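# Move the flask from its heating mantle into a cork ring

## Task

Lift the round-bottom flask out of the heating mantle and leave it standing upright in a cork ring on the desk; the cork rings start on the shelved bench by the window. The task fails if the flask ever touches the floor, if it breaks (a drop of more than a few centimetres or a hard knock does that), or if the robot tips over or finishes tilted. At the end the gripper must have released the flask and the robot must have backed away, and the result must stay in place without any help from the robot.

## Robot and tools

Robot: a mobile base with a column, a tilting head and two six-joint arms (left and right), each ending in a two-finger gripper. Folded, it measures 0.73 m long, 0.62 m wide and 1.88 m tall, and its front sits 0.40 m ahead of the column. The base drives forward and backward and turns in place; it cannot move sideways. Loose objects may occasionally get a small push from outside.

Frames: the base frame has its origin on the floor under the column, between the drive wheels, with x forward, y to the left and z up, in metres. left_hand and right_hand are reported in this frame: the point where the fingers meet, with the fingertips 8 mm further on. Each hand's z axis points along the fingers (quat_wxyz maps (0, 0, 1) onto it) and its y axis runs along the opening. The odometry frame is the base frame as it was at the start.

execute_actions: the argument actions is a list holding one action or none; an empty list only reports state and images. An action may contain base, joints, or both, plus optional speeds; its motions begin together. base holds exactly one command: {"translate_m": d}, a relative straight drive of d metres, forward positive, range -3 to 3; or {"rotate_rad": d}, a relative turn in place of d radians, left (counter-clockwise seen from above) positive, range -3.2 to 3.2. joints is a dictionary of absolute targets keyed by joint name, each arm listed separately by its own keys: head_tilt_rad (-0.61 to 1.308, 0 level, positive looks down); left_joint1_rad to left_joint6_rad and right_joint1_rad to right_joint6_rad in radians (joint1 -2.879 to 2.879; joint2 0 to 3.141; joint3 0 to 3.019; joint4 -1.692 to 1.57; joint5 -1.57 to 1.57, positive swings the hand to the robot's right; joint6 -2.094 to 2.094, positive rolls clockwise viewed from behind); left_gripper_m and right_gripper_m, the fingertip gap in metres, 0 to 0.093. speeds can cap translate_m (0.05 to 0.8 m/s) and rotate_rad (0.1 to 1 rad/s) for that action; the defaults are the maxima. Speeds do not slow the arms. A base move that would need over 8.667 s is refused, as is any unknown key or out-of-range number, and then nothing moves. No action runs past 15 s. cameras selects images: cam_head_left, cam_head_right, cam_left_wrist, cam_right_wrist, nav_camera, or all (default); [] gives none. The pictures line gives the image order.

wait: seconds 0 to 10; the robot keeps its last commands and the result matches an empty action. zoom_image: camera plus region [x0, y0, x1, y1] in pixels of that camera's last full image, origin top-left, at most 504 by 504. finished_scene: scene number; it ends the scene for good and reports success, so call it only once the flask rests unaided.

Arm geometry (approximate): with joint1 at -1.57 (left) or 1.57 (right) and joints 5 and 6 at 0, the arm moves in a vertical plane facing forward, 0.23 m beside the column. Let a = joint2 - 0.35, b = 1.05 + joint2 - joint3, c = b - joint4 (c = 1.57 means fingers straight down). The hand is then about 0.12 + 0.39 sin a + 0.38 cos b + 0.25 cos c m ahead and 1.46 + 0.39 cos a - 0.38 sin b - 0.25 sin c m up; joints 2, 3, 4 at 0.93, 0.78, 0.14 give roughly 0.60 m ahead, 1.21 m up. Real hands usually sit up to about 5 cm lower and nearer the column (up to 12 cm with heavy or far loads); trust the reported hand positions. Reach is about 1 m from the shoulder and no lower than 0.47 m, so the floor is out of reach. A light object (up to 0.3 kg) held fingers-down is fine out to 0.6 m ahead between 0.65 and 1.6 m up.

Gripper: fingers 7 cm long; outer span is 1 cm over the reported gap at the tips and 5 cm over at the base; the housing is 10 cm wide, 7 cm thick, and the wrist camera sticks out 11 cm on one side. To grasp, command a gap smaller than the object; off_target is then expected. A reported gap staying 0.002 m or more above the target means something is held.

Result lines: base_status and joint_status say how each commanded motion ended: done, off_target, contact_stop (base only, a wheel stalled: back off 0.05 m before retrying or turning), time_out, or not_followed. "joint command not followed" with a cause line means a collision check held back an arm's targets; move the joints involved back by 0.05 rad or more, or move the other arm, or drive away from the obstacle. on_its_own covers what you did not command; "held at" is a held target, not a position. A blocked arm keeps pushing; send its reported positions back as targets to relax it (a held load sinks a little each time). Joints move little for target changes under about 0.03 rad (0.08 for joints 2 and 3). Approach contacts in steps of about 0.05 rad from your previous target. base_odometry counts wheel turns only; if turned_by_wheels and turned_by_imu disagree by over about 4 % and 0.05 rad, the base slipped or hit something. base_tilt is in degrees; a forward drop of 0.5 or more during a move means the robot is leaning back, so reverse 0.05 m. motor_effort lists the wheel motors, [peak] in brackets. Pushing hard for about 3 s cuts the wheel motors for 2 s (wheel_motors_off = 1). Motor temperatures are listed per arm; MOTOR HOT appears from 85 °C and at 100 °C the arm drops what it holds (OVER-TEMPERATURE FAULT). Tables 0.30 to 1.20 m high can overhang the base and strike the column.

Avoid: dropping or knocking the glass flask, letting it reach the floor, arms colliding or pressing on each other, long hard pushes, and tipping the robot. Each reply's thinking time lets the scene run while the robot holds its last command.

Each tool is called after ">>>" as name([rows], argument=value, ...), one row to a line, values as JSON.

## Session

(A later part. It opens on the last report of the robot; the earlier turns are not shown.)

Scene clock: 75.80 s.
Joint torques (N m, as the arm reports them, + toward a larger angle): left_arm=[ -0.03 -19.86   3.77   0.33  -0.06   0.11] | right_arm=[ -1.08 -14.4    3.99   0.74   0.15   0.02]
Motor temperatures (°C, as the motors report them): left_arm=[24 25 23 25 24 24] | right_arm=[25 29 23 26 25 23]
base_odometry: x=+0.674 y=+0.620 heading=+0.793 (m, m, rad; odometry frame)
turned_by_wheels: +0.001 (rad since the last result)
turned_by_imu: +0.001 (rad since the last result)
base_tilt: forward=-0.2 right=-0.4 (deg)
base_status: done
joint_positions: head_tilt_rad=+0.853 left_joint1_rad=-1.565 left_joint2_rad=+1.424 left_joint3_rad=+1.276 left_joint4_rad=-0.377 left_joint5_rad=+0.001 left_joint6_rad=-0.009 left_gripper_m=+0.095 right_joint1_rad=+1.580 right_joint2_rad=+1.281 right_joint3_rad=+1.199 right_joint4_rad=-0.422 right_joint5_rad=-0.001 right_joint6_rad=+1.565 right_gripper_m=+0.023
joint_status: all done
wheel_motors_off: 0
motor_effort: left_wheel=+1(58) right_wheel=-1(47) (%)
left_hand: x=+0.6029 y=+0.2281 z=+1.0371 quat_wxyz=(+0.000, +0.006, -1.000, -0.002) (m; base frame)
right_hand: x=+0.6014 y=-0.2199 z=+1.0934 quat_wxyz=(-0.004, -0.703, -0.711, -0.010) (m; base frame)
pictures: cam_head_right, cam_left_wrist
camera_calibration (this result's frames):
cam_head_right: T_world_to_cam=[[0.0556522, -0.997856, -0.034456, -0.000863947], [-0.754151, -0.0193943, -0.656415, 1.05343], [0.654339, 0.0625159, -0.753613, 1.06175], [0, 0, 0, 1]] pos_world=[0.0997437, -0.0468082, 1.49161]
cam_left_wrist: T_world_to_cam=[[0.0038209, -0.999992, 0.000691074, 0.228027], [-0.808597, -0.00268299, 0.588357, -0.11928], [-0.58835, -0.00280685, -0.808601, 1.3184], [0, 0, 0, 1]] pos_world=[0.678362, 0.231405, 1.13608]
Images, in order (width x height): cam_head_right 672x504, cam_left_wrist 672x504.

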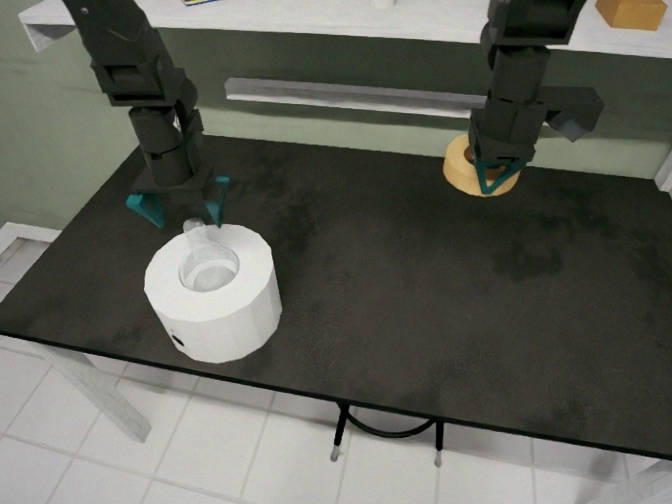

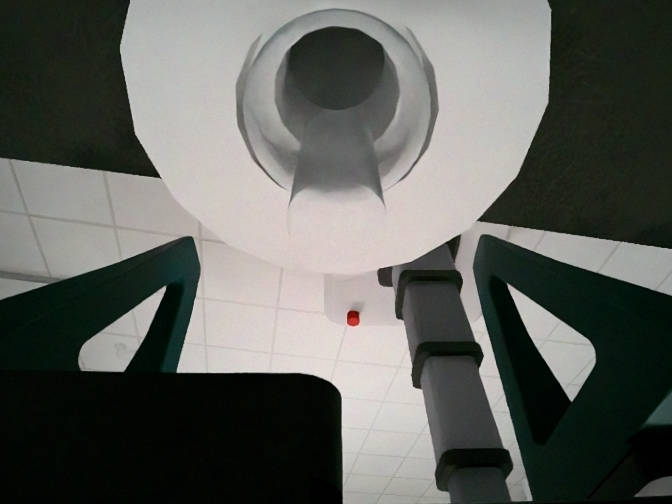

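>>> execute_actions([
  {"joints":{"left_joint2_rad":1.59,"left_joint3_rad":1.375,"left_joint4_rad":-0.30}},
], cameras=["cam_left_wrist"])

>>> execute_actions([
  {"joints":{"left_gripper_m":0.0}},
], cameras=["cam_head_right","cam_left_wrist"])

Scene clock: 80.70 s.
Joint torques (N m, as the arm reports them, + toward a larger angle): left_arm=[  0.08 -19.58   3.13   0.36  -0.07   0.09] | right_arm=[ -1.22 -14.43   3.99   0.7    0.15   0.02]
Motor temperatures (°C, as the motors report them): left_arm=[24 25 23 25 24 24] | right_arm=[25 30 23 26 25 23]
base_odometry: x=+0.674 y=+0.620 heading=+0.793 (m, m, rad; odometry frame)
turned_by_wheels: +0.000 (rad since the last result)
turned_by_imu: -0.001 (rad since the last result)
base_tilt: forward=-0.2 right=-0.4 (deg)
base_status: not commanded
joint_positions: head_tilt_rad=+0.853 left_joint1_rad=-1.565 left_joint2_rad=+1.588 left_joint3_rad=+1.368 left_joint4_rad=-0.298 left_joint5_rad=+0.001 left_joint6_rad=-0.009 left_gripper_m=+0.095 right_joint1_rad=+1.580 right_joint2_rad=+1.281 right_joint3_rad=+1.199 right_joint4_rad=-0.422 right_joint5_rad=-0.001 right_joint6_rad=+1.565 right_gripper_m=+0.023
joint_status: all done
wheel_motors_off: 0
motor_effort: left_wheel=+3(4) right_wheel=-2(2) (%)
left_hand: x=+0.6034 y=+0.2284 z=+0.9701 quat_wxyz=(-0.003, +0.006, -1.000, -0.002) (m; base frame)
right_hand: x=+0.6014 y=-0.2199 z=+1.0934 quat_wxyz=(-0.004, -0.703, -0.711, -0.010) (m; base frame)
pictures: cam_left_wrist
camera_calibration (this result's frames):
cam_left_wrist: T_world_to_cam=[[0.00378348, -0.999993, 0.000696725, 0.22843], [-0.812396, -0.00266744, 0.583101, -0.072006], [-0.583094, -0.00277217, -0.8124, 1.26499], [0, 0, 0, 1]] pos_world=[0.678247, 0.231743, 1.06951]
Images, in order (width x height): cam_left_wrist 672x504.

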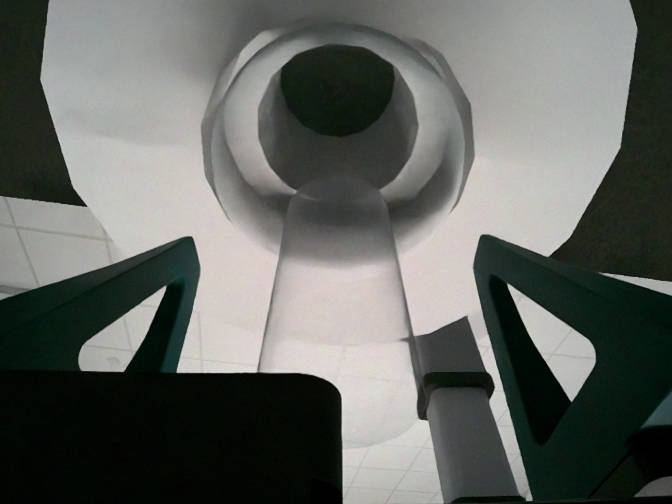

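Scene clock: 81.43 s.
Joint torques (N m, as the arm reports them, + toward a larger angle): left_arm=[ -0.35 -19.89   3.32   0.29  -0.09   0.12] | right_arm=[ -1.2  -14.52   4.02   0.73   0.15   0.03]
Motor temperatures (°C, as the motors report them): left_arm=[24 25 23 25 24 24] | right_arm=[25 30 23 26 25 23]
base_odometry: x=+0.674 y=+0.620 heading=+0.793 (m, m, rad; odometry frame)
turned_by_wheels: +0.000 (rad since the last result)
turned_by_imu: +0.000 (rad since the last result)
base_tilt: forward=-0.2 right=-0.4 (deg)
base_status: not commanded
joint_positions: head_tilt_rad=+0.853 left_joint1_rad=-1.565 left_joint2_rad=+1.588 left_joint3_rad=+1.368 left_joint4_rad=-0.298 left_joint5_rad=+0.002 left_joint6_rad=-0.008 left_gripper_m=+0.033 right_joint1_rad=+1.580 right_joint2_rad=+1.281 right_joint3_rad=+1.199 right_joint4_rad=-0.422 right_joint5_rad=-0.001 right_joint6_rad=+1.565 right_gripper_m=+0.023
joint_status: left_gripper_m off_target (ended at +0.033, target +0.000)
wheel_motors_off: 0
motor_effort: left_wheel=+2(3) right_wheel=-2(2) (%)
left_hand: x=+0.6034 y=+0.2283 z=+0.9701 quat_wxyz=(-0.003, +0.006, -1.000, -0.002) (m; base frame)
right_hand: x=+0.6014 y=-0.2199 z=+1.0934 quat_wxyz=(-0.004, -0.703, -0.711, -0.010) (m; base frame)
pictures: cam_head_right, cam_left_wrist
camera_calibration (this result's frames):
cam_head_right: T_world_to_cam=[[0.0556522, -0.997856, -0.0344559, -0.000863969], [-0.75415, -0.0193943, -0.656415, 1.05343], [0.654339, 0.0625159, -0.753613, 1.06175], [0, 0, 0, 1]] pos_world=[0.0997437, -0.0468082, 1.49161]
cam_left_wrist: T_world_to_cam=[[0.0033977, -0.999993, 0.0014575, 0.227794], [-0.812397, -0.00191042, 0.583102, -0.0721789], [-0.583095, -0.00316528, -0.812398, 1.26508], [0, 0, 0, 1]] pos_world=[0.678249, 0.231659, 1.0695]
Images, in order (width x height): cam_head_right 672x504, cam_left_wrist 672x504.

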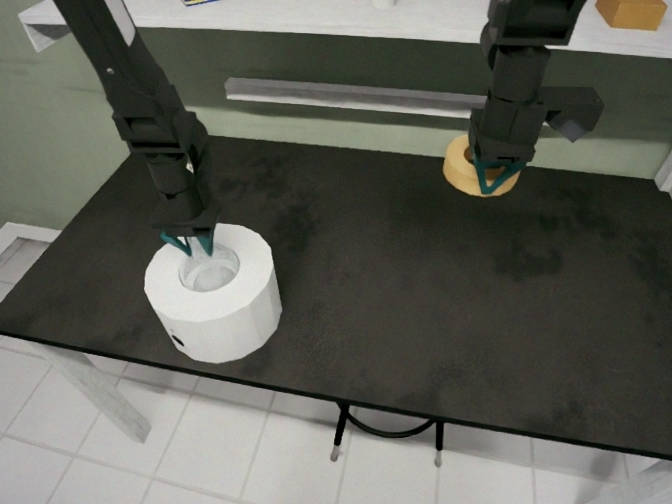

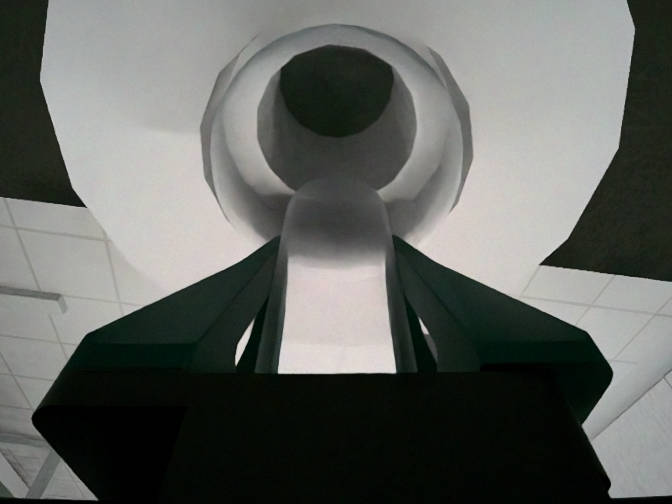

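>>> execute_actions([
  {"joints":{"left_joint2_rad":1.5,"left_joint3_rad":1.33,"left_joint4_rad":-0.34}},
], cameras=[])

>>> execute_actions([
  {"joints":{"left_joint2_rad":1.38,"left_joint3_rad":1.27,"left_joint4_rad":-0.4}},
], cameras=[])

>>> execute_actions([
  {"joints":{"left_joint2_rad":1.06,"left_joint3_rad":1.175,"left_joint4_rad":-0.635}},
], cameras=["cam_head_right"])

>>> execute_actions([
  {"base":{"translate_m":-0.92}},
], cameras=[])

>>> execute_actions([
  {"base":{"rotate_rad":1.5},"joints":{"head_tilt_rad":0.6}},
], cameras=["cam_head_left","cam_head_right","nav_camera"])

Scene clock: 89.83 s.
Joint torques (N m, as the arm reports them, + toward a larger angle): left_arm=[ -0.32 -21.35   2.81   0.21  -0.13   0.09] | right_arm=[ -1.06 -14.53   4.02   0.74   0.16   0.02]
Motor temperatures (°C, as the motors report them): left_arm=[24 26 23 25 24 24] | right_arm=[25 30 23 26 25 23]
base_odometry: x=+0.674 y=+0.620 heading=+0.793 (m, m, rad; odometry frame)
turned_by_wheels: +0.000 (rad since the last result)
turned_by_imu: -0.001 (rad since the last result)
base_tilt: forward=-0.2 right=-0.4 (deg)
base_status: not commanded
joint_positions: head_tilt_rad=+0.853 left_joint1_rad=-1.565 left_joint2_rad=+1.521 left_joint3_rad=+1.331 left_joint4_rad=-0.332 left_joint5_rad=+0.002 left_joint6_rad=-0.008 left_gripper_m=+0.033 right_joint1_rad=+1.580 right_joint2_rad=+1.281 right_joint3_rad=+1.199 right_joint4_rad=-0.422 right_joint5_rad=-0.001 right_joint6_rad=+1.565 right_gripper_m=+0.023
joint_status: all done
wheel_motors_off: 0
motor_effort: left_wheel=+3(4) right_wheel=-2(2) (%)
left_hand: x=+0.6048 y=+0.2281 z=+0.9981 quat_wxyz=(-0.001, +0.006, -1.000, -0.002) (m; base frame)
right_hand: x=+0.6014 y=-0.2199 z=+1.0934 quat_wxyz=(-0.004, -0.703, -0.711, -0.010) (m; base frame)
pictures: none
No camera images: the call's "cameras" was empty. Leave "cameras" out to get every camera's image.

Scene clock: 90.87 s.
Joint torques (N m, as the arm reports them, + toward a larger angle): left_arm=[ -0.28 -20.23   3.89   0.3   -0.08   0.07] | right_arm=[ -1.2  -14.41   4.01   0.72   0.15   0.02]
Motor temperatures (°C, as the motors report them): left_arm=[24 26 23 25 24 24] | right_arm=[25 30 23 26 25 23]
base_odometry: x=+0.674 y=+0.620 heading=+0.793 (m, m, rad; odometry frame)
turned_by_wheels: +0.000 (rad since the last result)
turned_by_imu: +0.000 (rad since the last result)
base_tilt: forward=-0.2 right=-0.4 (deg)
base_status: not commanded
joint_positions: head_tilt_rad=+0.853 left_joint1_rad=-1.565 left_joint2_rad=+1.392 left_joint3_rad=+1.263 left_joint4_rad=-0.396 left_joint5_rad=+0.002 left_joint6_rad=-0.008 left_gripper_m=+0.033 right_joint1_rad=+1.580 right_joint2_rad=+1.281 right_joint3_rad=+1.199 right_joint4_rad=-0.422 right_joint5_rad=-0.001 right_joint6_rad=+1.565 right_gripper_m=+0.023
joint_status: all done
wheel_motors_off: 0
motor_effort: left_wheel=+4(3) right_wheel=-2(2) (%)
left_hand: x=+0.6035 y=+0.2279 z=+1.0508 quat_wxyz=(+0.001, +0.006, -1.000, -0.002) (m; base frame)
right_hand: x=+0.6014 y=-0.2199 z=+1.0934 quat_wxyz=(-0.004, -0.703, -0.711, -0.010) (m; base frame)
pictures: none
No camera images: the call's "cameras" was empty. Leave "cameras" out to get every camera's image.

Scene clock: 92.07 s.
Joint torques (N m, as the arm reports them, + toward a larger angle): left_arm=[ -0.57 -17.31   5.49   0.27  -0.09   0.08] | right_arm=[ -1.22 -14.52   4.01   0.72   0.15   0.02]
Motor temperatures (°C, as the motors report them): left_arm=[24 26 23 25 24 24] | right_arm=[25 30 23 26 25 23]
base_odometry: x=+0.674 y=+0.620 heading=+0.793 (m, m, rad; odometry frame)
turned_by_wheels: +0.000 (rad since the last result)
turned_by_imu: +0.000 (rad since the last result)
base_tilt: forward=-0.2 right=-0.4 (deg)
base_status: not commanded
joint_positions: head_tilt_rad=+0.853 left_joint1_rad=-1.565 left_joint2_rad=+1.046 left_joint3_rad=+1.169 left_joint4_rad=-0.631 left_joint5_rad=+0.002 left_joint6_rad=-0.008 left_gripper_m=+0.033 right_joint1_rad=+1.580 right_joint2_rad=+1.281 right_joint3_rad=+1.199 right_joint4_rad=-0.422 right_joint5_rad=-0.001 right_joint6_rad=+1.565 right_gripper_m=+0.023
joint_status: all done
wheel_motors_off: 0
motor_effort: left_wheel=+5(3) right_wheel=-2(3) (%)
left_hand: x=+0.6056 y=+0.2271 z=+1.1998 quat_wxyz=(-0.008, +0.006, -1.000, -0.002) (m; base frame)
right_hand: x=+0.6014 y=-0.2199 z=+1.0934 quat_wxyz=(-0.004, -0.703, -0.711, -0.010) (m; base frame)
pictures: cam_head_right
camera_calibration (this result's frames):
cam_head_right: T_world_to_cam=[[0.0556522, -0.997856, -0.034456, -0.000863943], [-0.754151, -0.0193943, -0.656415, 1.05343], [0.654339, 0.0625159, -0.753613, 1.06175], [0, 0, 0, 1]] pos_world=[0.0997437, -0.0468082, 1.49161]
Images, in order (width x height): cam_head_right 672x504.

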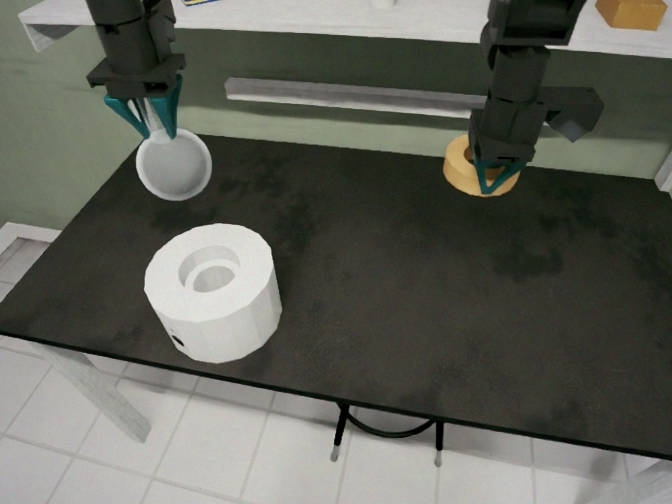

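Scene clock: 95.37 s.
Joint torques (N m, as the arm reports them, + toward a larger angle): left_arm=[ -0.06 -17.37   5.67   0.33  -0.11   0.1 ] | right_arm=[ -1.07 -14.75   4.07   0.7    0.15   0.02]
Motor temperatures (°C, as the motors report them): left_arm=[24 26 23 25 24 24] | right_arm=[25 30 23 26 25 23]
base_odometry: x=+0.029 y=-0.036 heading=+0.793 (m, m, rad; odometry frame)
turned_by_wheels: +0.000 (rad since the last result)
turned_by_imu: -0.001 (rad since the last result)
base_tilt: forward=-0.2 right=-0.4 (deg)
base_status: done
joint_positions: head_tilt_rad=+0.853 left_joint1_rad=-1.565 left_joint2_rad=+1.050 left_joint3_rad=+1.164 left_joint4_rad=-0.633 left_joint5_rad=+0.002 left_joint6_rad=-0.008 left_gripper_m=+0.033 right_joint1_rad=+1.580 right_joint2_rad=+1.282 right_joint3_rad=+1.198 right_joint4_rad=-0.422 right_joint5_rad=-0.001 right_joint6_rad=+1.565 right_gripper_m=+0.023
joint_status: not commanded
wheel_motors_off: 0
motor_effort: left_wheel=-1(63) right_wheel=+0(56) (%)
left_hand: x=+0.6011 y=+0.2271 z=+1.1968 quat_wxyz=(-0.002, +0.006, -1.000, -0.002) (m; base frame)
right_hand: x=+0.6003 y=-0.2199 z=+1.0927 quat_wxyz=(-0.003, -0.703, -0.711, -0.009) (m; base frame)
pictures: none
No camera images: the call's "cameras" was empty. Leave "cameras" out to get every camera's image.

Scene clock: 98.40 s.
Joint torques (N m, as the arm reports them, + toward a larger angle): left_arm=[ -0.36 -17.2    5.69   0.4   -0.05   0.08] | right_arm=[ -1.01 -14.35   4.09   0.7    0.15   0.02]
Motor temperatures (°C, as the motors report them): left_arm=[24 26 23 25 24 24] | right_arm=[25 30 23 26 25 23]
base_odometry: x=+0.029 y=-0.036 heading=+2.292 (m, m, rad; odometry frame)
turned_by_wheels: +1.499 (rad since the last result)
turned_by_imu: +1.479 (rad since the last result)
base_tilt: forward=-0.2 right=-0.4 (deg)
base_status: done
joint_positions: head_tilt_rad=+0.618 left_joint1_rad=-1.565 left_joint2_rad=+1.050 left_joint3_rad=+1.164 left_joint4_rad=-0.633 left_joint5_rad=+0.001 left_joint6_rad=-0.008 left_gripper_m=+0.033 right_joint1_rad=+1.580 right_joint2_rad=+1.282 right_joint3_rad=+1.198 right_joint4_rad=-0.422 right_joint5_rad=-0.001 right_joint6_rad=+1.565 right_gripper_m=+0.023
joint_status: all done
wheel_motors_off: 0
motor_effort: left_wheel=-3(51) right_wheel=+3(57) (%)
left_hand: x=+0.6011 y=+0.2271 z=+1.1968 quat_wxyz=(-0.002, +0.006, -1.000, -0.002) (m; base frame)
right_hand: x=+0.6003 y=-0.2199 z=+1.0927 quat_wxyz=(-0.003, -0.703, -0.711, -0.009) (m; base frame)
pictures: cam_head_left, cam_head_right, nav_camera
camera_calibration (this result's frames):
cam_head_left: T_world_to_cam=[[0.0611488, -0.998126, 0.00214234, 0.0229287], [-0.56445, -0.0363503, -0.824666, 1.29846], [0.823199, 0.0492181, -0.565615, 0.758818], [0, 0, 0, 1]] pos_world=[0.106857, 0.0327375, 1.49995]
cam_head_right: T_world_to_cam=[[0.0621484, -0.997856, -0.0205416, -0.0226169], [-0.580461, -0.0193943, -0.814057, 1.28751], [0.811913, 0.0625159, -0.580422, 0.787162], [0, 0, 0, 1]] pos_world=[0.109649, -0.0468082, 1.50453]
Images, in order (width x height): cam_head_left 672x504, cam_head_right 672x504, nav_camera 672x504.

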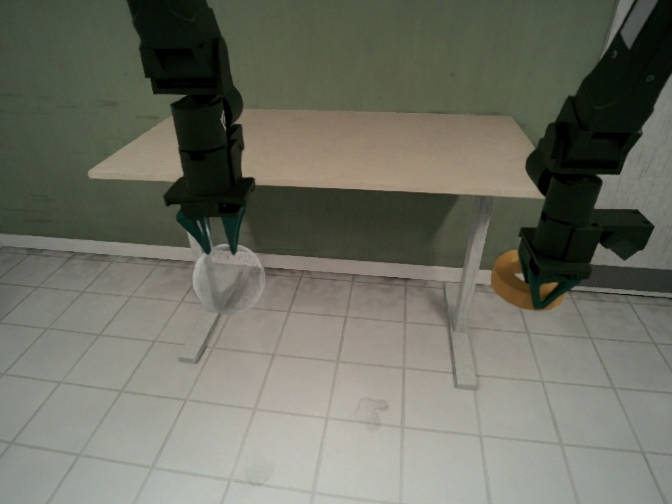

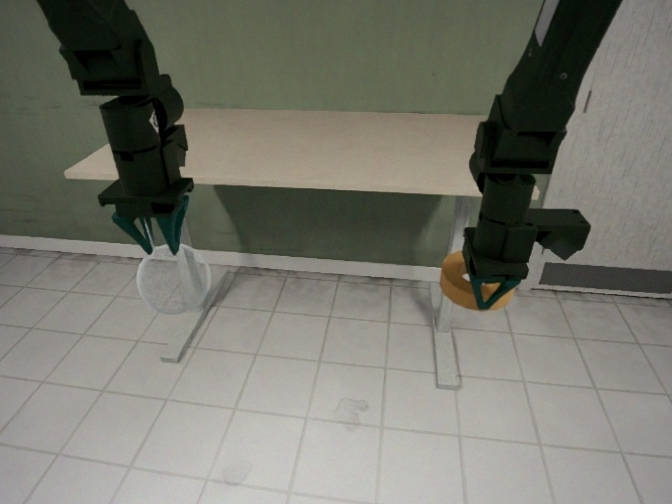

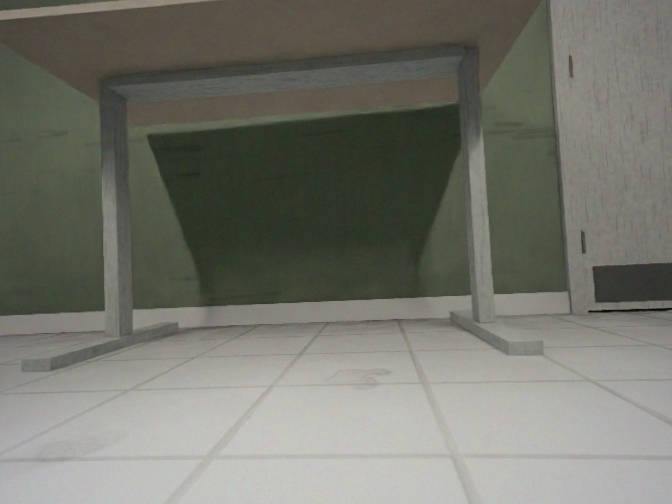

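>>> execute_actions([
  {"base":{"translate_m":0.72},"joints":{"head_tilt_rad":0.8}},
], cameras=[])

>>> execute_actions([
  {"base":{"rotate_rad":0.3},"joints":{"right_joint2_rad":1.39,"right_joint3_rad":1.26,"right_joint4_rad":-0.385}},
], cameras=["cam_head_left","cam_head_right","cam_right_wrist"])

Scene clock: 106.93 s.
Joint torques (N m, as the arm reports them, + toward a larger angle): left_arm=[ -0.51 -17.65   5.7    0.48  -0.05   0.09] | right_arm=[ -1.15 -14.48   3.98   0.72   0.15   0.02]
Motor temperatures (°C, as the motors report them): left_arm=[24 26 24 25 24 24] | right_arm=[25 30 23 26 25 23]
base_odometry: x=-0.447 y=+0.505 heading=+2.292 (m, m, rad; odometry frame)
turned_by_wheels: +0.000 (rad since the last result)
turned_by_imu: -0.001 (rad since the last result)
base_tilt: forward=-0.2 right=-0.4 (deg)
base_status: done
joint_positions: head_tilt_rad=+0.803 left_joint1_rad=-1.565 left_joint2_rad=+1.052 left_joint3_rad=+1.164 left_joint4_rad=-0.632 left_joint5_rad=+0.001 left_joint6_rad=-0.008 left_gripper_m=+0.033 right_joint1_rad=+1.580 right_joint2_rad=+1.283 right_joint3_rad=+1.199 right_joint4_rad=-0.422 right_joint5_rad=-0.001 right_joint6_rad=+1.565 right_gripper_m=+0.023
joint_status: all done
wheel_motors_off: 0
motor_effort: left_wheel=-1(54) right_wheel=+0(61) (%)
left_hand: x=+0.6013 y=+0.2271 z=+1.1960 quat_wxyz=(-0.002, +0.006, -1.000, -0.002) (m; base frame)
right_hand: x=+0.6007 y=-0.2199 z=+1.0926 quat_wxyz=(-0.003, -0.703, -0.711, -0.009) (m; base frame)
pictures: none
No camera images: the call's "cameras" was empty. Leave "cameras" out to get every camera's image.

Scene clock: 108.53 s.
Joint torques (N m, as the arm reports them, + toward a larger angle): left_arm=[ -0.08 -17.91   5.64   0.45  -0.07   0.1 ] | right_arm=[ -1.16 -15.39   5.01   0.93   0.15   0.02]
Motor temperatures (°C, as the motors report them): left_arm=[24 26 24 25 24 24] | right_arm=[25 30 23 26 25 23]
base_odometry: x=-0.447 y=+0.505 heading=+2.591 (m, m, rad; odometry frame)
turned_by_wheels: +0.299 (rad since the last result)
turned_by_imu: +0.291 (rad since the last result)
base_tilt: forward=-0.1 right=-0.4 (deg)
base_status: done
joint_positions: head_tilt_rad=+0.803 left_joint1_rad=-1.565 left_joint2_rad=+1.052 left_joint3_rad=+1.164 left_joint4_rad=-0.632 left_joint5_rad=+0.000 left_joint6_rad=-0.008 left_gripper_m=+0.033 right_joint1_rad=+1.580 right_joint2_rad=+1.383 right_joint3_rad=+1.240 right_joint4_rad=-0.394 right_joint5_rad=-0.001 right_joint6_rad=+1.565 right_gripper_m=+0.023
joint_status: all done
wheel_motors_off: 0
motor_effort: left_wheel=-2(54) right_wheel=+0(50) (%)
left_hand: x=+0.6013 y=+0.2271 z=+1.1960 quat_wxyz=(-0.002, +0.006, -1.000, -0.002) (m; base frame)
right_hand: x=+0.5938 y=-0.2196 z=+1.0515 quat_wxyz=(+0.008, -0.703, -0.711, +0.002) (m; base frame)
pictures: cam_head_left, cam_head_right, cam_right_wrist
camera_calibration (this result's frames):
cam_head_left: T_world_to_cam=[[0.0604995, -0.998126, -0.00914181, 0.0403387], [-0.706507, -0.0363503, -0.706772, 1.12401], [0.705115, 0.0492181, -0.707382, 0.983044], [0, 0, 0, 1]] pos_world=[0.0985193, 0.0327375, 1.49017]
cam_head_right: T_world_to_cam=[[0.0573096, -0.997856, -0.0316226, -0.00531026], [-0.720293, -0.0193943, -0.693398, 1.10869], [0.691298, 0.0625159, -0.71986, 1.00793], [0, 0, 0, 1]] pos_world=[0.102107, -0.0468082, 1.49416]
cam_right_wrist: T_world_to_cam=[[-0.99945, -0.0115816, 0.0310699, 0.557525], [0.00892068, 0.808553, 0.588355, -0.434909], [-0.0319358, 0.588309, -0.808005, 1.12172], [0, 0, 0, 1]] pos_world=[0.596921, -0.301812, 1.14491]
Images, in order (width x height): cam_head_left 672x504, cam_head_right 672x504, cam_right_wrist 672x504.

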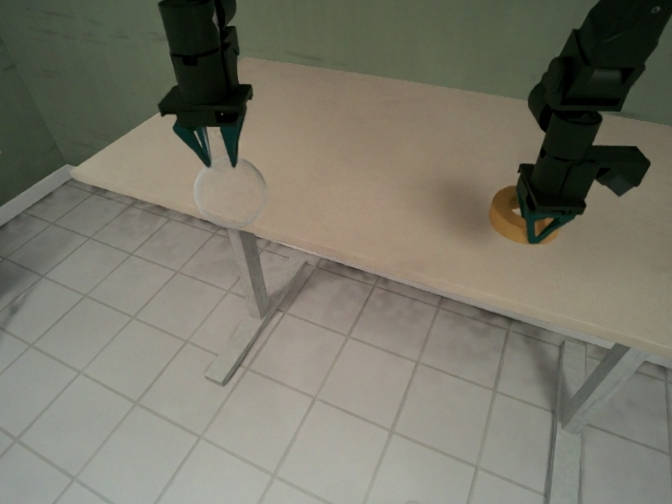

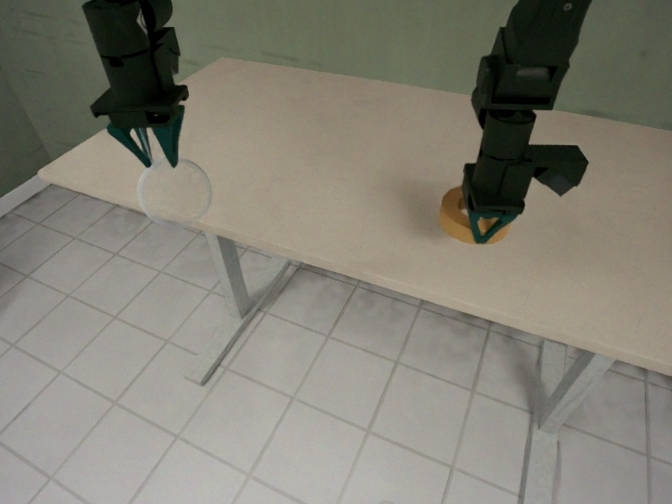

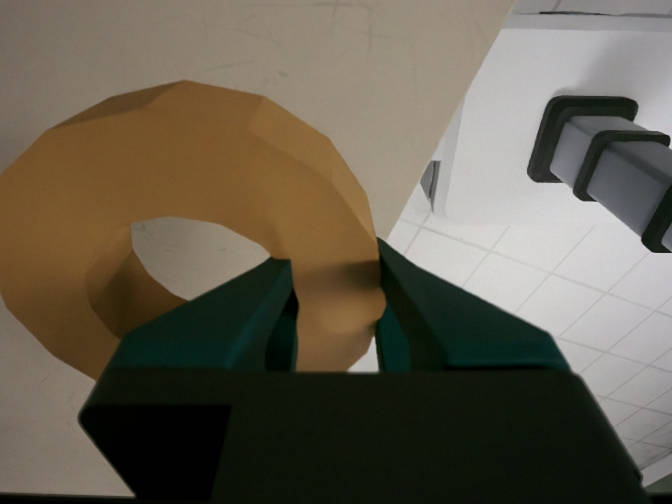

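>>> execute_actions([
  {"base":{"translate_m":0.1},"joints":{"right_joint2_rad":1.55,"right_joint3_rad":1.36,"right_joint4_rad":-0.31}},
], cameras=["cam_head_left"])

>>> execute_actions([
  {"joints":{"right_joint2_rad":1.62,"right_joint3_rad":1.40,"right_joint4_rad":-0.285}},
], cameras=["cam_head_left","cam_right_wrist"])

Scene clock: 113.20 s.
Joint torques (N m, as the arm reports them, + toward a larger angle): left_arm=[ -0.12 -18.03   5.69   0.32  -0.04   0.07] | right_arm=[ -1.19 -16.32   3.67   0.83   0.15   0.03]
Motor temperatures (°C, as the motors report them): left_arm=[24 26 24 25 24 24] | right_arm=[25 30 23 26 25 23]
base_odometry: x=-0.533 y=+0.557 heading=+2.592 (m, m, rad; odometry frame)
turned_by_wheels: +0.001 (rad since the last result)
turned_by_imu: +0.000 (rad since the last result)
base_tilt: forward=-0.1 right=-0.4 (deg)
base_status: done
joint_positions: head_tilt_rad=+0.803 left_joint1_rad=-1.565 left_joint2_rad=+1.052 left_joint3_rad=+1.164 left_joint4_rad=-0.633 left_joint5_rad=+0.000 left_joint6_rad=-0.008 left_gripper_m=+0.033 right_joint1_rad=+1.580 right_joint2_rad=+1.547 right_joint3_rad=+1.352 right_joint4_rad=-0.316 right_joint5_rad=-0.001 right_joint6_rad=+1.565 right_gripper_m=+0.023
joint_status: all done
wheel_motors_off: 0
motor_effort: left_wheel=+2(58) right_wheel=-1(55) (%)
left_hand: x=+0.6007 y=+0.2271 z=+1.1956 quat_wxyz=(-0.001, +0.006, -1.000, -0.002) (m; base frame)
right_hand: x=+0.6087 y=-0.2190 z=+0.9878 quat_wxyz=(-0.001, -0.703, -0.711, -0.008) (m; base frame)
pictures: cam_head_left
camera_calibration (this result's frames):
cam_head_left: T_world_to_cam=[[0.060497, -0.998126, -0.00915834, 0.0403643], [-0.7067, -0.0363503, -0.706579, 1.12372], [0.704922, 0.0492181, -0.707575, 0.98335], [0, 0, 0, 1]] pos_world=[0.0985057, 0.0327375, 1.49016]
Images, in order (width x height): cam_head_left 672x504.

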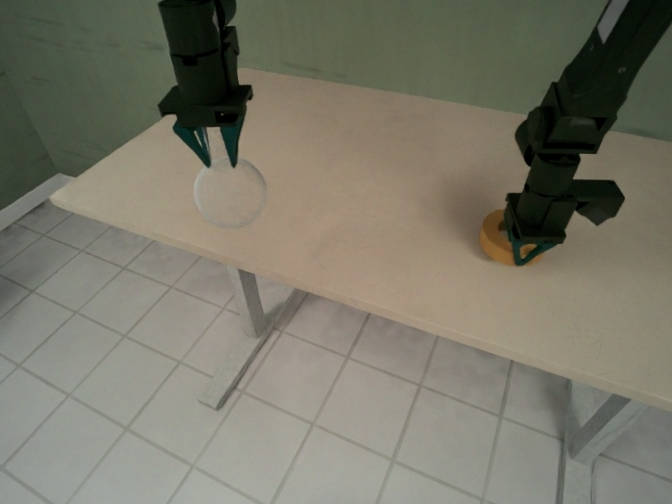

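Scene clock: 113.97 s.
Joint torques (N m, as the arm reports them, + toward a larger angle): left_arm=[ -0.51 -17.8    5.66   0.29  -0.05   0.08] | right_arm=[ -1.1  -15.38   4.09   1.     0.14   0.02]
Motor temperatures (°C, as the motors report them): left_arm=[24 26 24 25 24 24] | right_arm=[25 30 23 26 25 23]
base_odometry: x=-0.533 y=+0.557 heading=+2.592 (m, m, rad; odometry frame)
turned_by_wheels: +0.000 (rad since the last result)
turned_by_imu: +0.000 (rad since the last result)
base_tilt: forward=-0.2 right=-0.4 (deg)
base_status: not commanded
joint_positions: head_tilt_rad=+0.803 left_joint1_rad=-1.565 left_joint2_rad=+1.052 left_joint3_rad=+1.164 left_joint4_rad=-0.633 left_joint5_rad=+0.000 left_joint6_rad=-0.008 left_gripper_m=+0.033 right_joint1_rad=+1.580 right_joint2_rad=+1.602 right_joint3_rad=+1.386 right_joint4_rad=-0.293 right_joint5_rad=-0.001 right_joint6_rad=+1.565 right_gripper_m=+0.023
joint_status: all done
wheel_motors_off: 0
motor_effort: left_wheel=+2(1) right_wheel=-1(1) (%)
left_hand: x=+0.6007 y=+0.2271 z=+1.1956 quat_wxyz=(-0.001, +0.006, -1.000, -0.002) (m; base frame)
right_hand: x=+0.6086 y=-0.2188 z=+0.9656 quat_wxyz=(-0.002, -0.703, -0.711, -0.008) (m; base frame)
pictures: cam_head_left, cam_right_wrist
camera_calibration (this result's frames):
cam_head_left: T_world_to_cam=[[0.060497, -0.998126, -0.00915834, 0.0403643], [-0.7067, -0.0363503, -0.706579, 1.12372], [0.704922, 0.0492181, -0.707575, 0.98335], [0, 0, 0, 1]] pos_world=[0.0985057, 0.0327375, 1.49016]
cam_right_wrist: T_world_to_cam=[[-0.999927, -0.0113611, 0.00399169, 0.601557], [-0.00683667, 0.808477, 0.588487, -0.375668], [-0.00991308, 0.588417, -0.808496, 1.0394], [0, 0, 0, 1]] pos_world=[0.609249, -0.301047, 1.05903]
Images, in order (width x height): cam_head_left 672x504, cam_right_wrist 672x504.

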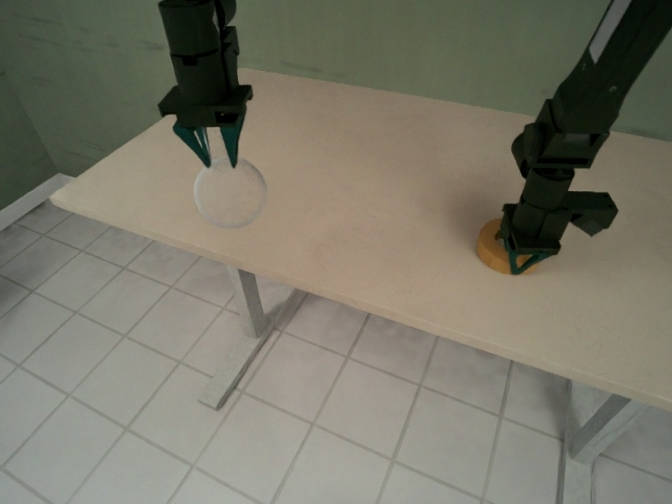

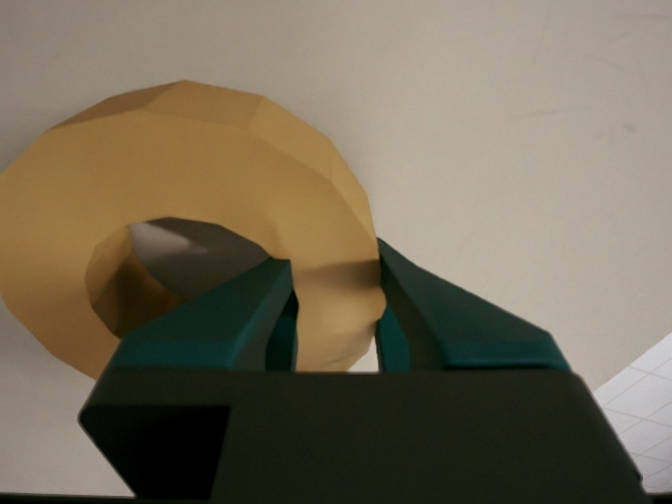

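Close.

>>> execute_actions([
  {"joints":{"right_joint2_rad":1.67,"right_joint3_rad":1.435,"right_joint4_rad":-0.27}},
], cameras=["cam_right_wrist"])

>>> execute_actions([
  {"joints":{"right_gripper_m":0.055}},
], cameras=["cam_right_wrist"])

>>> execute_actions([
  {"joints":{"right_joint2_rad":1.2,"right_joint3_rad":1.1,"right_joint4_rad":-0.42}},
], cameras=[])

>>> execute_actions([
  {"base":{"rotate_rad":-0.67},"joints":{"left_joint2_rad":1.2,"left_joint3_rad":1.2,"left_joint4_rad":-0.52}},
], cameras=[])

>>> execute_actions([
  {"base":{"translate_m":0.045}},
], cameras=["cam_head_left","cam_head_right","cam_left_wrist"])

Scene clock: 120.57 s.
Joint torques (N m, as the arm reports them, + toward a larger angle): left_arm=[ -0.19 -17.46   5.67   0.41  -0.06   0.07] | right_arm=[ -1.17 -13.44   5.14   1.34   0.14   0.02]
Motor temperatures (°C, as the motors report them): left_arm=[24 26 24 25 24 24] | right_arm=[25 30 23 26 25 23]
base_odometry: x=-0.533 y=+0.557 heading=+2.592 (m, m, rad; odometry frame)
turned_by_wheels: +0.000 (rad since the last result)
turned_by_imu: -0.001 (rad since the last result)
base_tilt: forward=-0.2 right=-0.4 (deg)
base_status: not commanded
joint_positions: head_tilt_rad=+0.803 left_joint1_rad=-1.565 left_joint2_rad=+1.052 left_joint3_rad=+1.164 left_joint4_rad=-0.633 left_joint5_rad=+0.000 left_joint6_rad=-0.008 left_gripper_m=+0.033 right_joint1_rad=+1.580 right_joint2_rad=+1.620 right_joint3_rad=+1.407 right_joint4_rad=-0.286 right_joint5_rad=-0.001 right_joint6_rad=+1.565 right_gripper_m=+0.023
joint_status: all done
wheel_motors_off: 0
motor_effort: left_wheel=+6(3) right_wheel=+0(1) (%)
left_hand: x=+0.6007 y=+0.2271 z=+1.1956 quat_wxyz=(-0.001, +0.006, -1.000, -0.002) (m; base frame)
right_hand: x=+0.6140 y=-0.2187 z=+0.9590 quat_wxyz=(-0.005, -0.703, -0.711, -0.011) (m; base frame)
pictures: cam_right_wrist
camera_calibration (this result's frames):
cam_right_wrist: T_world_to_cam=[[-0.999921, -0.0112827, -0.00554463, 0.616084], [-0.0123851, 0.808452, 0.588432, -0.368387], [-0.00215652, 0.588455, -0.808527, 1.02938], [0, 0, 0, 1]] pos_world=[0.613692, -0.300972, 1.05247]
Images, in order (width x height): cam_right_wrist 672x504.

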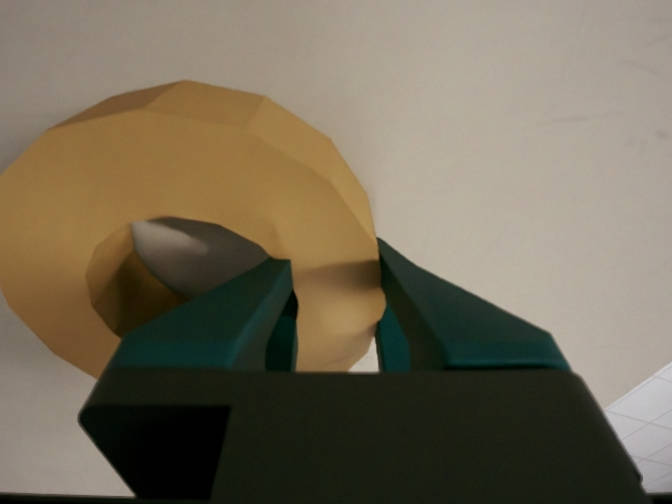

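Scene clock: 121.33 s.
Joint torques (N m, as the arm reports them, + toward a larger angle): left_arm=[  0.01 -17.81   5.73   0.3   -0.03   0.11] | right_arm=[ -1.22 -13.98   4.19   1.07   0.14   0.01]
Motor temperatures (°C, as the motors report them): left_arm=[24 26 24 25 24 24] | right_arm=[25 30 23 26 25 23]
base_odometry: x=-0.533 y=+0.557 heading=+2.593 (m, m, rad; odometry frame)
turned_by_wheels: +0.000 (rad since the last result)
turned_by_imu: +0.000 (rad since the last result)
base_tilt: forward=-0.2 right=-0.4 (deg)
base_status: not commanded
joint_positions: head_tilt_rad=+0.803 left_joint1_rad=-1.565 left_joint2_rad=+1.052 left_joint3_rad=+1.164 left_joint4_rad=-0.633 left_joint5_rad=+0.000 left_joint6_rad=-0.008 left_gripper_m=+0.033 right_joint1_rad=+1.580 right_joint2_rad=+1.626 right_joint3_rad=+1.420 right_joint4_rad=-0.279 right_joint5_rad=-0.001 right_joint6_rad=+1.565 right_gripper_m=+0.055
joint_status: all done
wheel_motors_off: 0
motor_effort: left_wheel=+3(4) right_wheel=-1(2) (%)
left_hand: x=+0.6007 y=+0.2271 z=+1.1956 quat_wxyz=(-0.001, +0.006, -1.000, -0.002) (m; base frame)
right_hand: x=+0.6213 y=-0.2187 z=+0.9580 quat_wxyz=(-0.011, -0.703, -0.711, -0.017) (m; base frame)
pictures: cam_right_wrist
camera_calibration (this result's frames):
cam_right_wrist: T_world_to_cam=[[-0.999726, -0.0107748, -0.0207981, 0.637977], [-0.0209506, 0.80841, 0.588246, -0.362223], [0.0104751, 0.588521, -0.808414, 1.02058], [0, 0, 0, 1]] pos_world=[0.619523, -0.300936, 1.0514]
Images, in order (width x height): cam_right_wrist 672x504.

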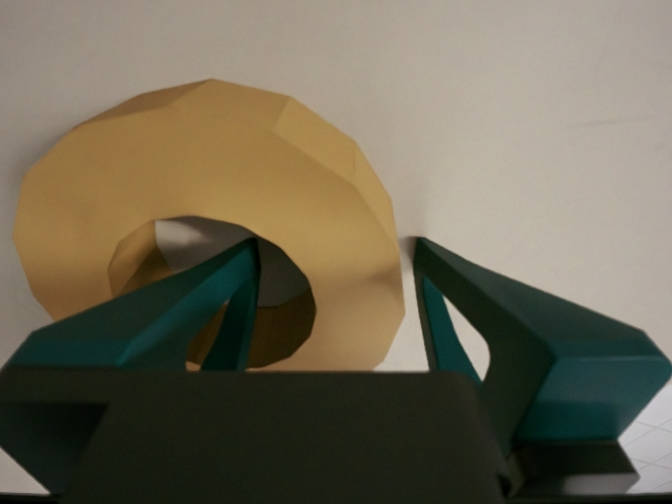

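Scene clock: 122.63 s.
Joint torques (N m, as the arm reports them, + toward a larger angle): left_arm=[ -0.06 -17.04   5.64   0.35  -0.04   0.09] | right_arm=[ -1.2  -13.     3.82   0.72   0.15   0.02]
Motor temperatures (°C, as the motors report them): left_arm=[24 26 24 25 24 24] | right_arm=[25 30 23 26 25 23]
base_odometry: x=-0.533 y=+0.557 heading=+2.593 (m, m, rad; odometry frame)
turned_by_wheels: +0.000 (rad since the last result)
turned_by_imu: +0.000 (rad since the last result)
base_tilt: forward=-0.2 right=-0.4 (deg)
base_status: not commanded
joint_positions: head_tilt_rad=+0.803 left_joint1_rad=-1.565 left_joint2_rad=+1.052 left_joint3_rad=+1.164 left_joint4_rad=-0.633 left_joint5_rad=+0.000 left_joint6_rad=-0.008 left_gripper_m=+0.033 right_joint1_rad=+1.580 right_joint2_rad=+1.174 right_joint3_rad=+1.103 right_joint4_rad=-0.422 right_joint5_rad=-0.001 right_joint6_rad=+1.565 right_gripper_m=+0.055
joint_status: all done
wheel_motors_off: 0
motor_effort: left_wheel=+3(3) right_wheel=-2(2) (%)
left_hand: x=+0.6007 y=+0.2271 z=+1.1956 quat_wxyz=(-0.001, +0.006, -1.000, -0.002) (m; base frame)
right_hand: x=+0.5817 y=-0.2203 z=+1.1273 quat_wxyz=(-0.008, -0.703, -0.711, -0.014) (m; base frame)
pictures: none
No camera images: the call's "cameras" was empty. Leave "cameras" out to get every camera's image.

Scene clock: 124.77 s.
Joint torques (N m, as the arm reports them, + toward a larger angle): left_arm=[ -0.32 -20.23   5.18   0.44  -0.07   0.1 ] | right_arm=[ -1.22 -13.03   3.8    0.68   0.15   0.02]
Motor temperatures (°C, as the motors report them): left_arm=[24 26 24 25 24 24] | right_arm=[25 30 23 26 25 23]
base_odometry: x=-0.533 y=+0.557 heading=+1.923 (m, m, rad; odometry frame)
turned_by_wheels: -0.669 (rad since the last result)
turned_by_imu: -0.660 (rad since the last result)
base_tilt: forward=-0.2 right=-0.4 (deg)
base_status: done
joint_positions: head_tilt_rad=+0.803 left_joint1_rad=-1.565 left_joint2_rad=+1.220 left_joint3_rad=+1.181 left_joint4_rad=-0.521 left_joint5_rad=+0.000 left_joint6_rad=-0.008 left_gripper_m=+0.033 right_joint1_rad=+1.580 right_joint2_rad=+1.174 right_joint3_rad=+1.103 right_joint4_rad=-0.422 right_joint5_rad=-0.001 right_joint6_rad=+1.565 right_gripper_m=+0.055
joint_status: all done
wheel_motors_off: 0
motor_effort: left_wheel=+3(45) right_wheel=-3(56) (%)
left_hand: x=+0.5882 y=+0.2275 z=+1.1197 quat_wxyz=(+0.018, +0.006, -1.000, -0.002) (m; base frame)
right_hand: x=+0.5817 y=-0.2203 z=+1.1273 quat_wxyz=(-0.008, -0.703, -0.711, -0.014) (m; base frame)
pictures: none
No camera images: the call's "cameras" was empty. Leave "cameras" out to get every camera's image.

Scene clock: 125.90 s.
Joint torques (N m, as the arm reports them, + toward a larger angle): left_arm=[ -0.11 -19.81   4.85   0.38  -0.01   0.07] | right_arm=[ -1.03 -13.     3.8    0.69   0.15   0.02]
Motor temperatures (°C, as the motors report them): left_arm=[24 26 24 25 24 24] | right_arm=[25 30 23 26 25 23]
base_odometry: x=-0.548 y=+0.599 heading=+1.922 (m, m, rad; odometry frame)
turned_by_wheels: -0.001 (rad since the last result)
turned_by_imu: -0.002 (rad since the last result)
base_tilt: forward=-0.2 right=-0.4 (deg)
base_status: done
joint_positions: head_tilt_rad=+0.803 left_joint1_rad=-1.565 left_joint2_rad=+1.219 left_joint3_rad=+1.187 left_joint4_rad=-0.520 left_joint5_rad=+0.000 left_joint6_rad=-0.008 left_gripper_m=+0.033 right_joint1_rad=+1.580 right_joint2_rad=+1.175 right_joint3_rad=+1.103 right_joint4_rad=-0.421 right_joint5_rad=-0.001 right_joint6_rad=+1.565 right_gripper_m=+0.055
joint_status: not commanded
wheel_motors_off: 0
motor_effort: left_wheel=+1(59) right_wheel=+1(53) (%)
left_hand: x=+0.5919 y=+0.2275 z=+1.1210 quat_wxyz=(+0.014, +0.006, -1.000, -0.002) (m; base frame)
right_hand: x=+0.5815 y=-0.2203 z=+1.1269 quat_wxyz=(-0.008, -0.703, -0.711, -0.014) (m; base frame)
pictures: cam_head_left, cam_head_right, cam_left_wrist
camera_calibration (this result's frames):
cam_head_left: T_world_to_cam=[[0.0604964, -0.998126, -0.00916248, 0.0403707], [-0.706748, -0.0363503, -0.70653, 1.12365], [0.704874, 0.0492181, -0.707623, 0.983427], [0, 0, 0, 1]] pos_world=[0.0985023, 0.0327375, 1.49016]
cam_head_right: T_world_to_cam=[[0.0572988, -0.997856, -0.0316421, -0.00527957], [-0.72053, -0.0193943, -0.693152, 1.10832], [0.691052, 0.0625159, -0.720096, 1.0083], [0, 0, 0, 1]] pos_world=[0.102092, -0.0468082, 1.49414]
cam_left_wrist: T_world_to_cam=[[0.00339815, -0.999994, 0.000624036, 0.227735], [-0.791901, -0.00230995, 0.610645, -0.212513], [-0.61064, -0.00256924, -0.791904, 1.3742], [0, 0, 0, 1]] pos_world=[0.670079, 0.230774, 1.21786]
Images, in order (width x height): cam_head_left 672x504, cam_head_right 672x504, cam_left_wrist 672x504.

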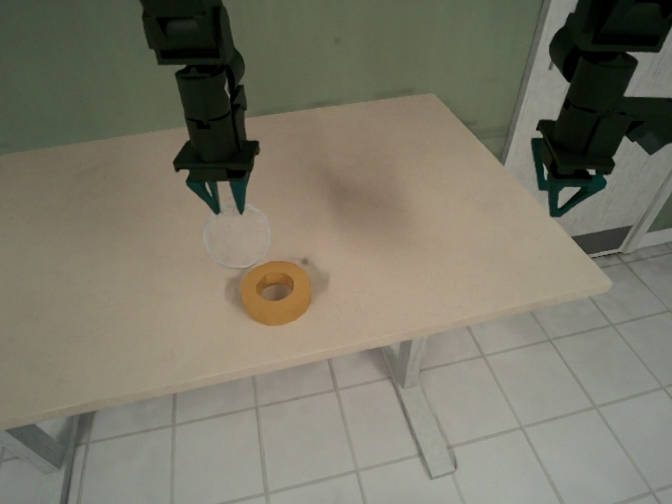

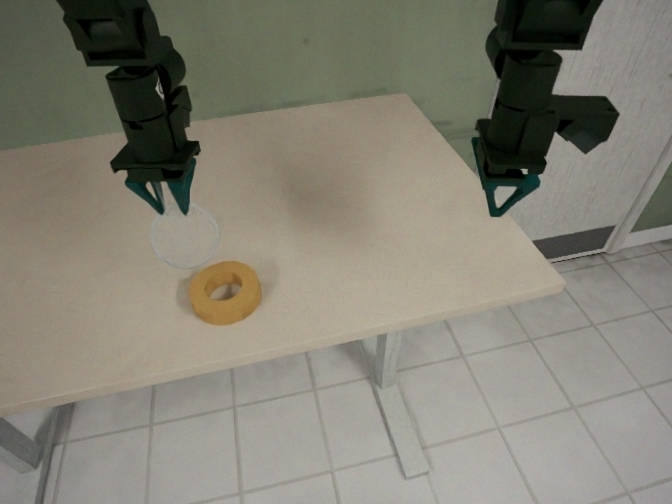

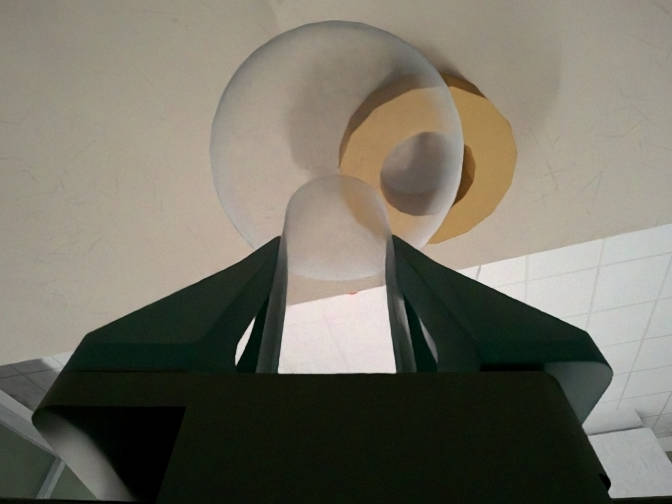

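>>> execute_actions([
  {"base":{"rotate_rad":-0.113}},
], cameras=[])

>>> execute_actions([
  {"base":{"translate_m":-0.06}},
], cameras=["cam_head_left","cam_left_wrist"])

Scene clock: 131.60 s.
Joint torques (N m, as the arm reports them, + toward a larger angle): left_arm=[  0.27 -20.29   4.9    0.36  -0.04   0.08] | right_arm=[ -1.23 -13.12   3.78   0.7    0.14   0.02]
Motor temperatures (°C, as the motors report them): left_arm=[24 26 24 25 24 24] | right_arm=[25 30 23 26 25 23]
base_odometry: x=-0.548 y=+0.599 heading=+1.811 (m, m, rad; odometry frame)
turned_by_wheels: -0.111 (rad since the last result)
turned_by_imu: -0.110 (rad since the last result)
base_tilt: forward=-0.2 right=-0.4 (deg)
base_status: done
joint_positions: head_tilt_rad=+0.803 left_joint1_rad=-1.567 left_joint2_rad=+1.219 left_joint3_rad=+1.187 left_joint4_rad=-0.520 left_joint5_rad=+0.000 left_joint6_rad=-0.008 left_gripper_m=+0.033 right_joint1_rad=+1.580 right_joint2_rad=+1.175 right_joint3_rad=+1.103 right_joint4_rad=-0.421 right_joint5_rad=-0.001 right_joint6_rad=+1.565 right_gripper_m=+0.055
joint_status: not commanded
wheel_motors_off: 0
motor_effort: left_wheel=-1(37) right_wheel=-2(59) (%)
left_hand: x=+0.5919 y=+0.2266 z=+1.1210 quat_wxyz=(+0.014, +0.005, -1.000, -0.002) (m; base frame)
right_hand: x=+0.5815 y=-0.2205 z=+1.1269 quat_wxyz=(-0.008, -0.703, -0.711, -0.014) (m; base frame)
pictures: none
No camera images: the call's "cameras" was empty. Leave "cameras" out to get every camera's image.

Scene clock: 133.07 s.
Joint torques (N m, as the arm reports them, + toward a larger angle): left_arm=[ -0.02 -20.22   4.83   0.44  -0.02   0.09] | right_arm=[ -1.19 -13.09   3.94   0.68   0.15   0.01]
Motor temperatures (°C, as the motors report them): left_arm=[24 26 24 25 24 24] | right_arm=[25 30 23 26 25 23]
base_odometry: x=-0.534 y=+0.541 heading=+1.810 (m, m, rad; odometry frame)
turned_by_wheels: -0.001 (rad since the last result)
turned_by_imu: -0.001 (rad since the last result)
base_tilt: forward=-0.2 right=-0.4 (deg)
base_status: done
joint_positions: head_tilt_rad=+0.803 left_joint1_rad=-1.567 left_joint2_rad=+1.219 left_joint3_rad=+1.187 left_joint4_rad=-0.520 left_joint5_rad=+0.000 left_joint6_rad=-0.008 left_gripper_m=+0.033 right_joint1_rad=+1.580 right_joint2_rad=+1.176 right_joint3_rad=+1.102 right_joint4_rad=-0.421 right_joint5_rad=-0.001 right_joint6_rad=+1.565 right_gripper_m=+0.055
joint_status: not commanded
wheel_motors_off: 0
motor_effort: left_wheel=+1(41) right_wheel=-1(75) (%)
left_hand: x=+0.5919 y=+0.2266 z=+1.1210 quat_wxyz=(+0.014, +0.005, -1.000, -0.002) (m; base frame)
right_hand: x=+0.5808 y=-0.2205 z=+1.1261 quat_wxyz=(-0.007, -0.703, -0.711, -0.013) (m; base frame)
pictures: cam_head_left, cam_left_wrist
camera_calibration (this result's frames):
cam_head_left: T_world_to_cam=[[0.0604951, -0.998126, -0.00917085, 0.0403837], [-0.706846, -0.0363503, -0.706433, 1.1235], [0.704776, 0.0492181, -0.707721, 0.983582], [0, 0, 0, 1]] pos_world=[0.0984954, 0.0327375, 1.49015]
cam_left_wrist: T_world_to_cam=[[0.0026352, -0.999995, 0.0019455, 0.225872], [-0.791902, -0.000898815, 0.610647, -0.212834], [-0.610642, -0.00314982, -0.7919, 1.37433], [0, 0, 0, 1]] pos_world=[0.670083, 0.230009, 1.21786]
Images, in order (width x height): cam_head_left 672x504, cam_left_wrist 672x504.

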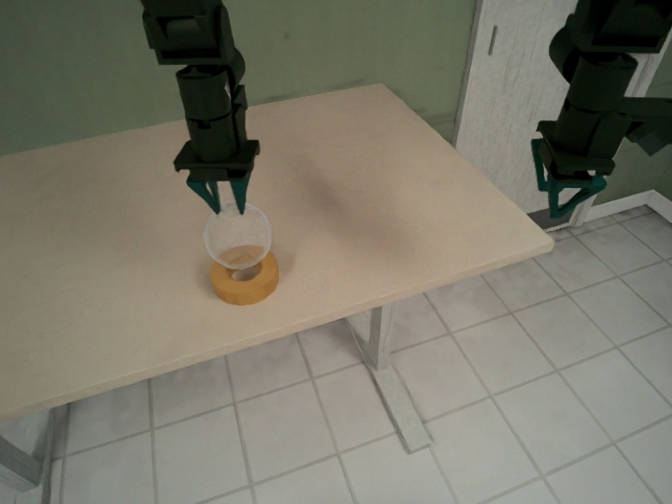

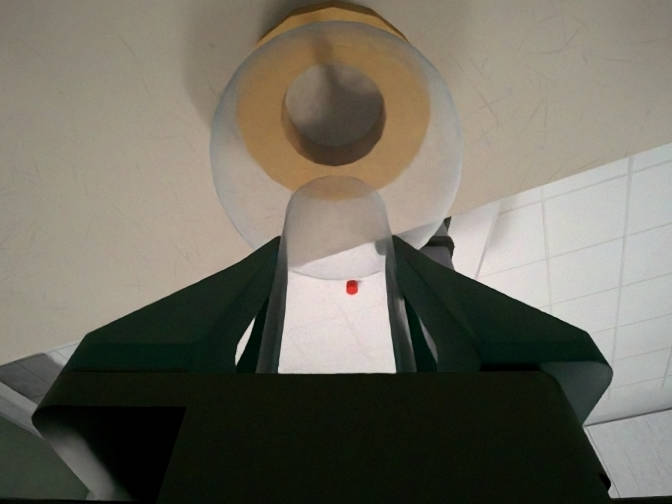

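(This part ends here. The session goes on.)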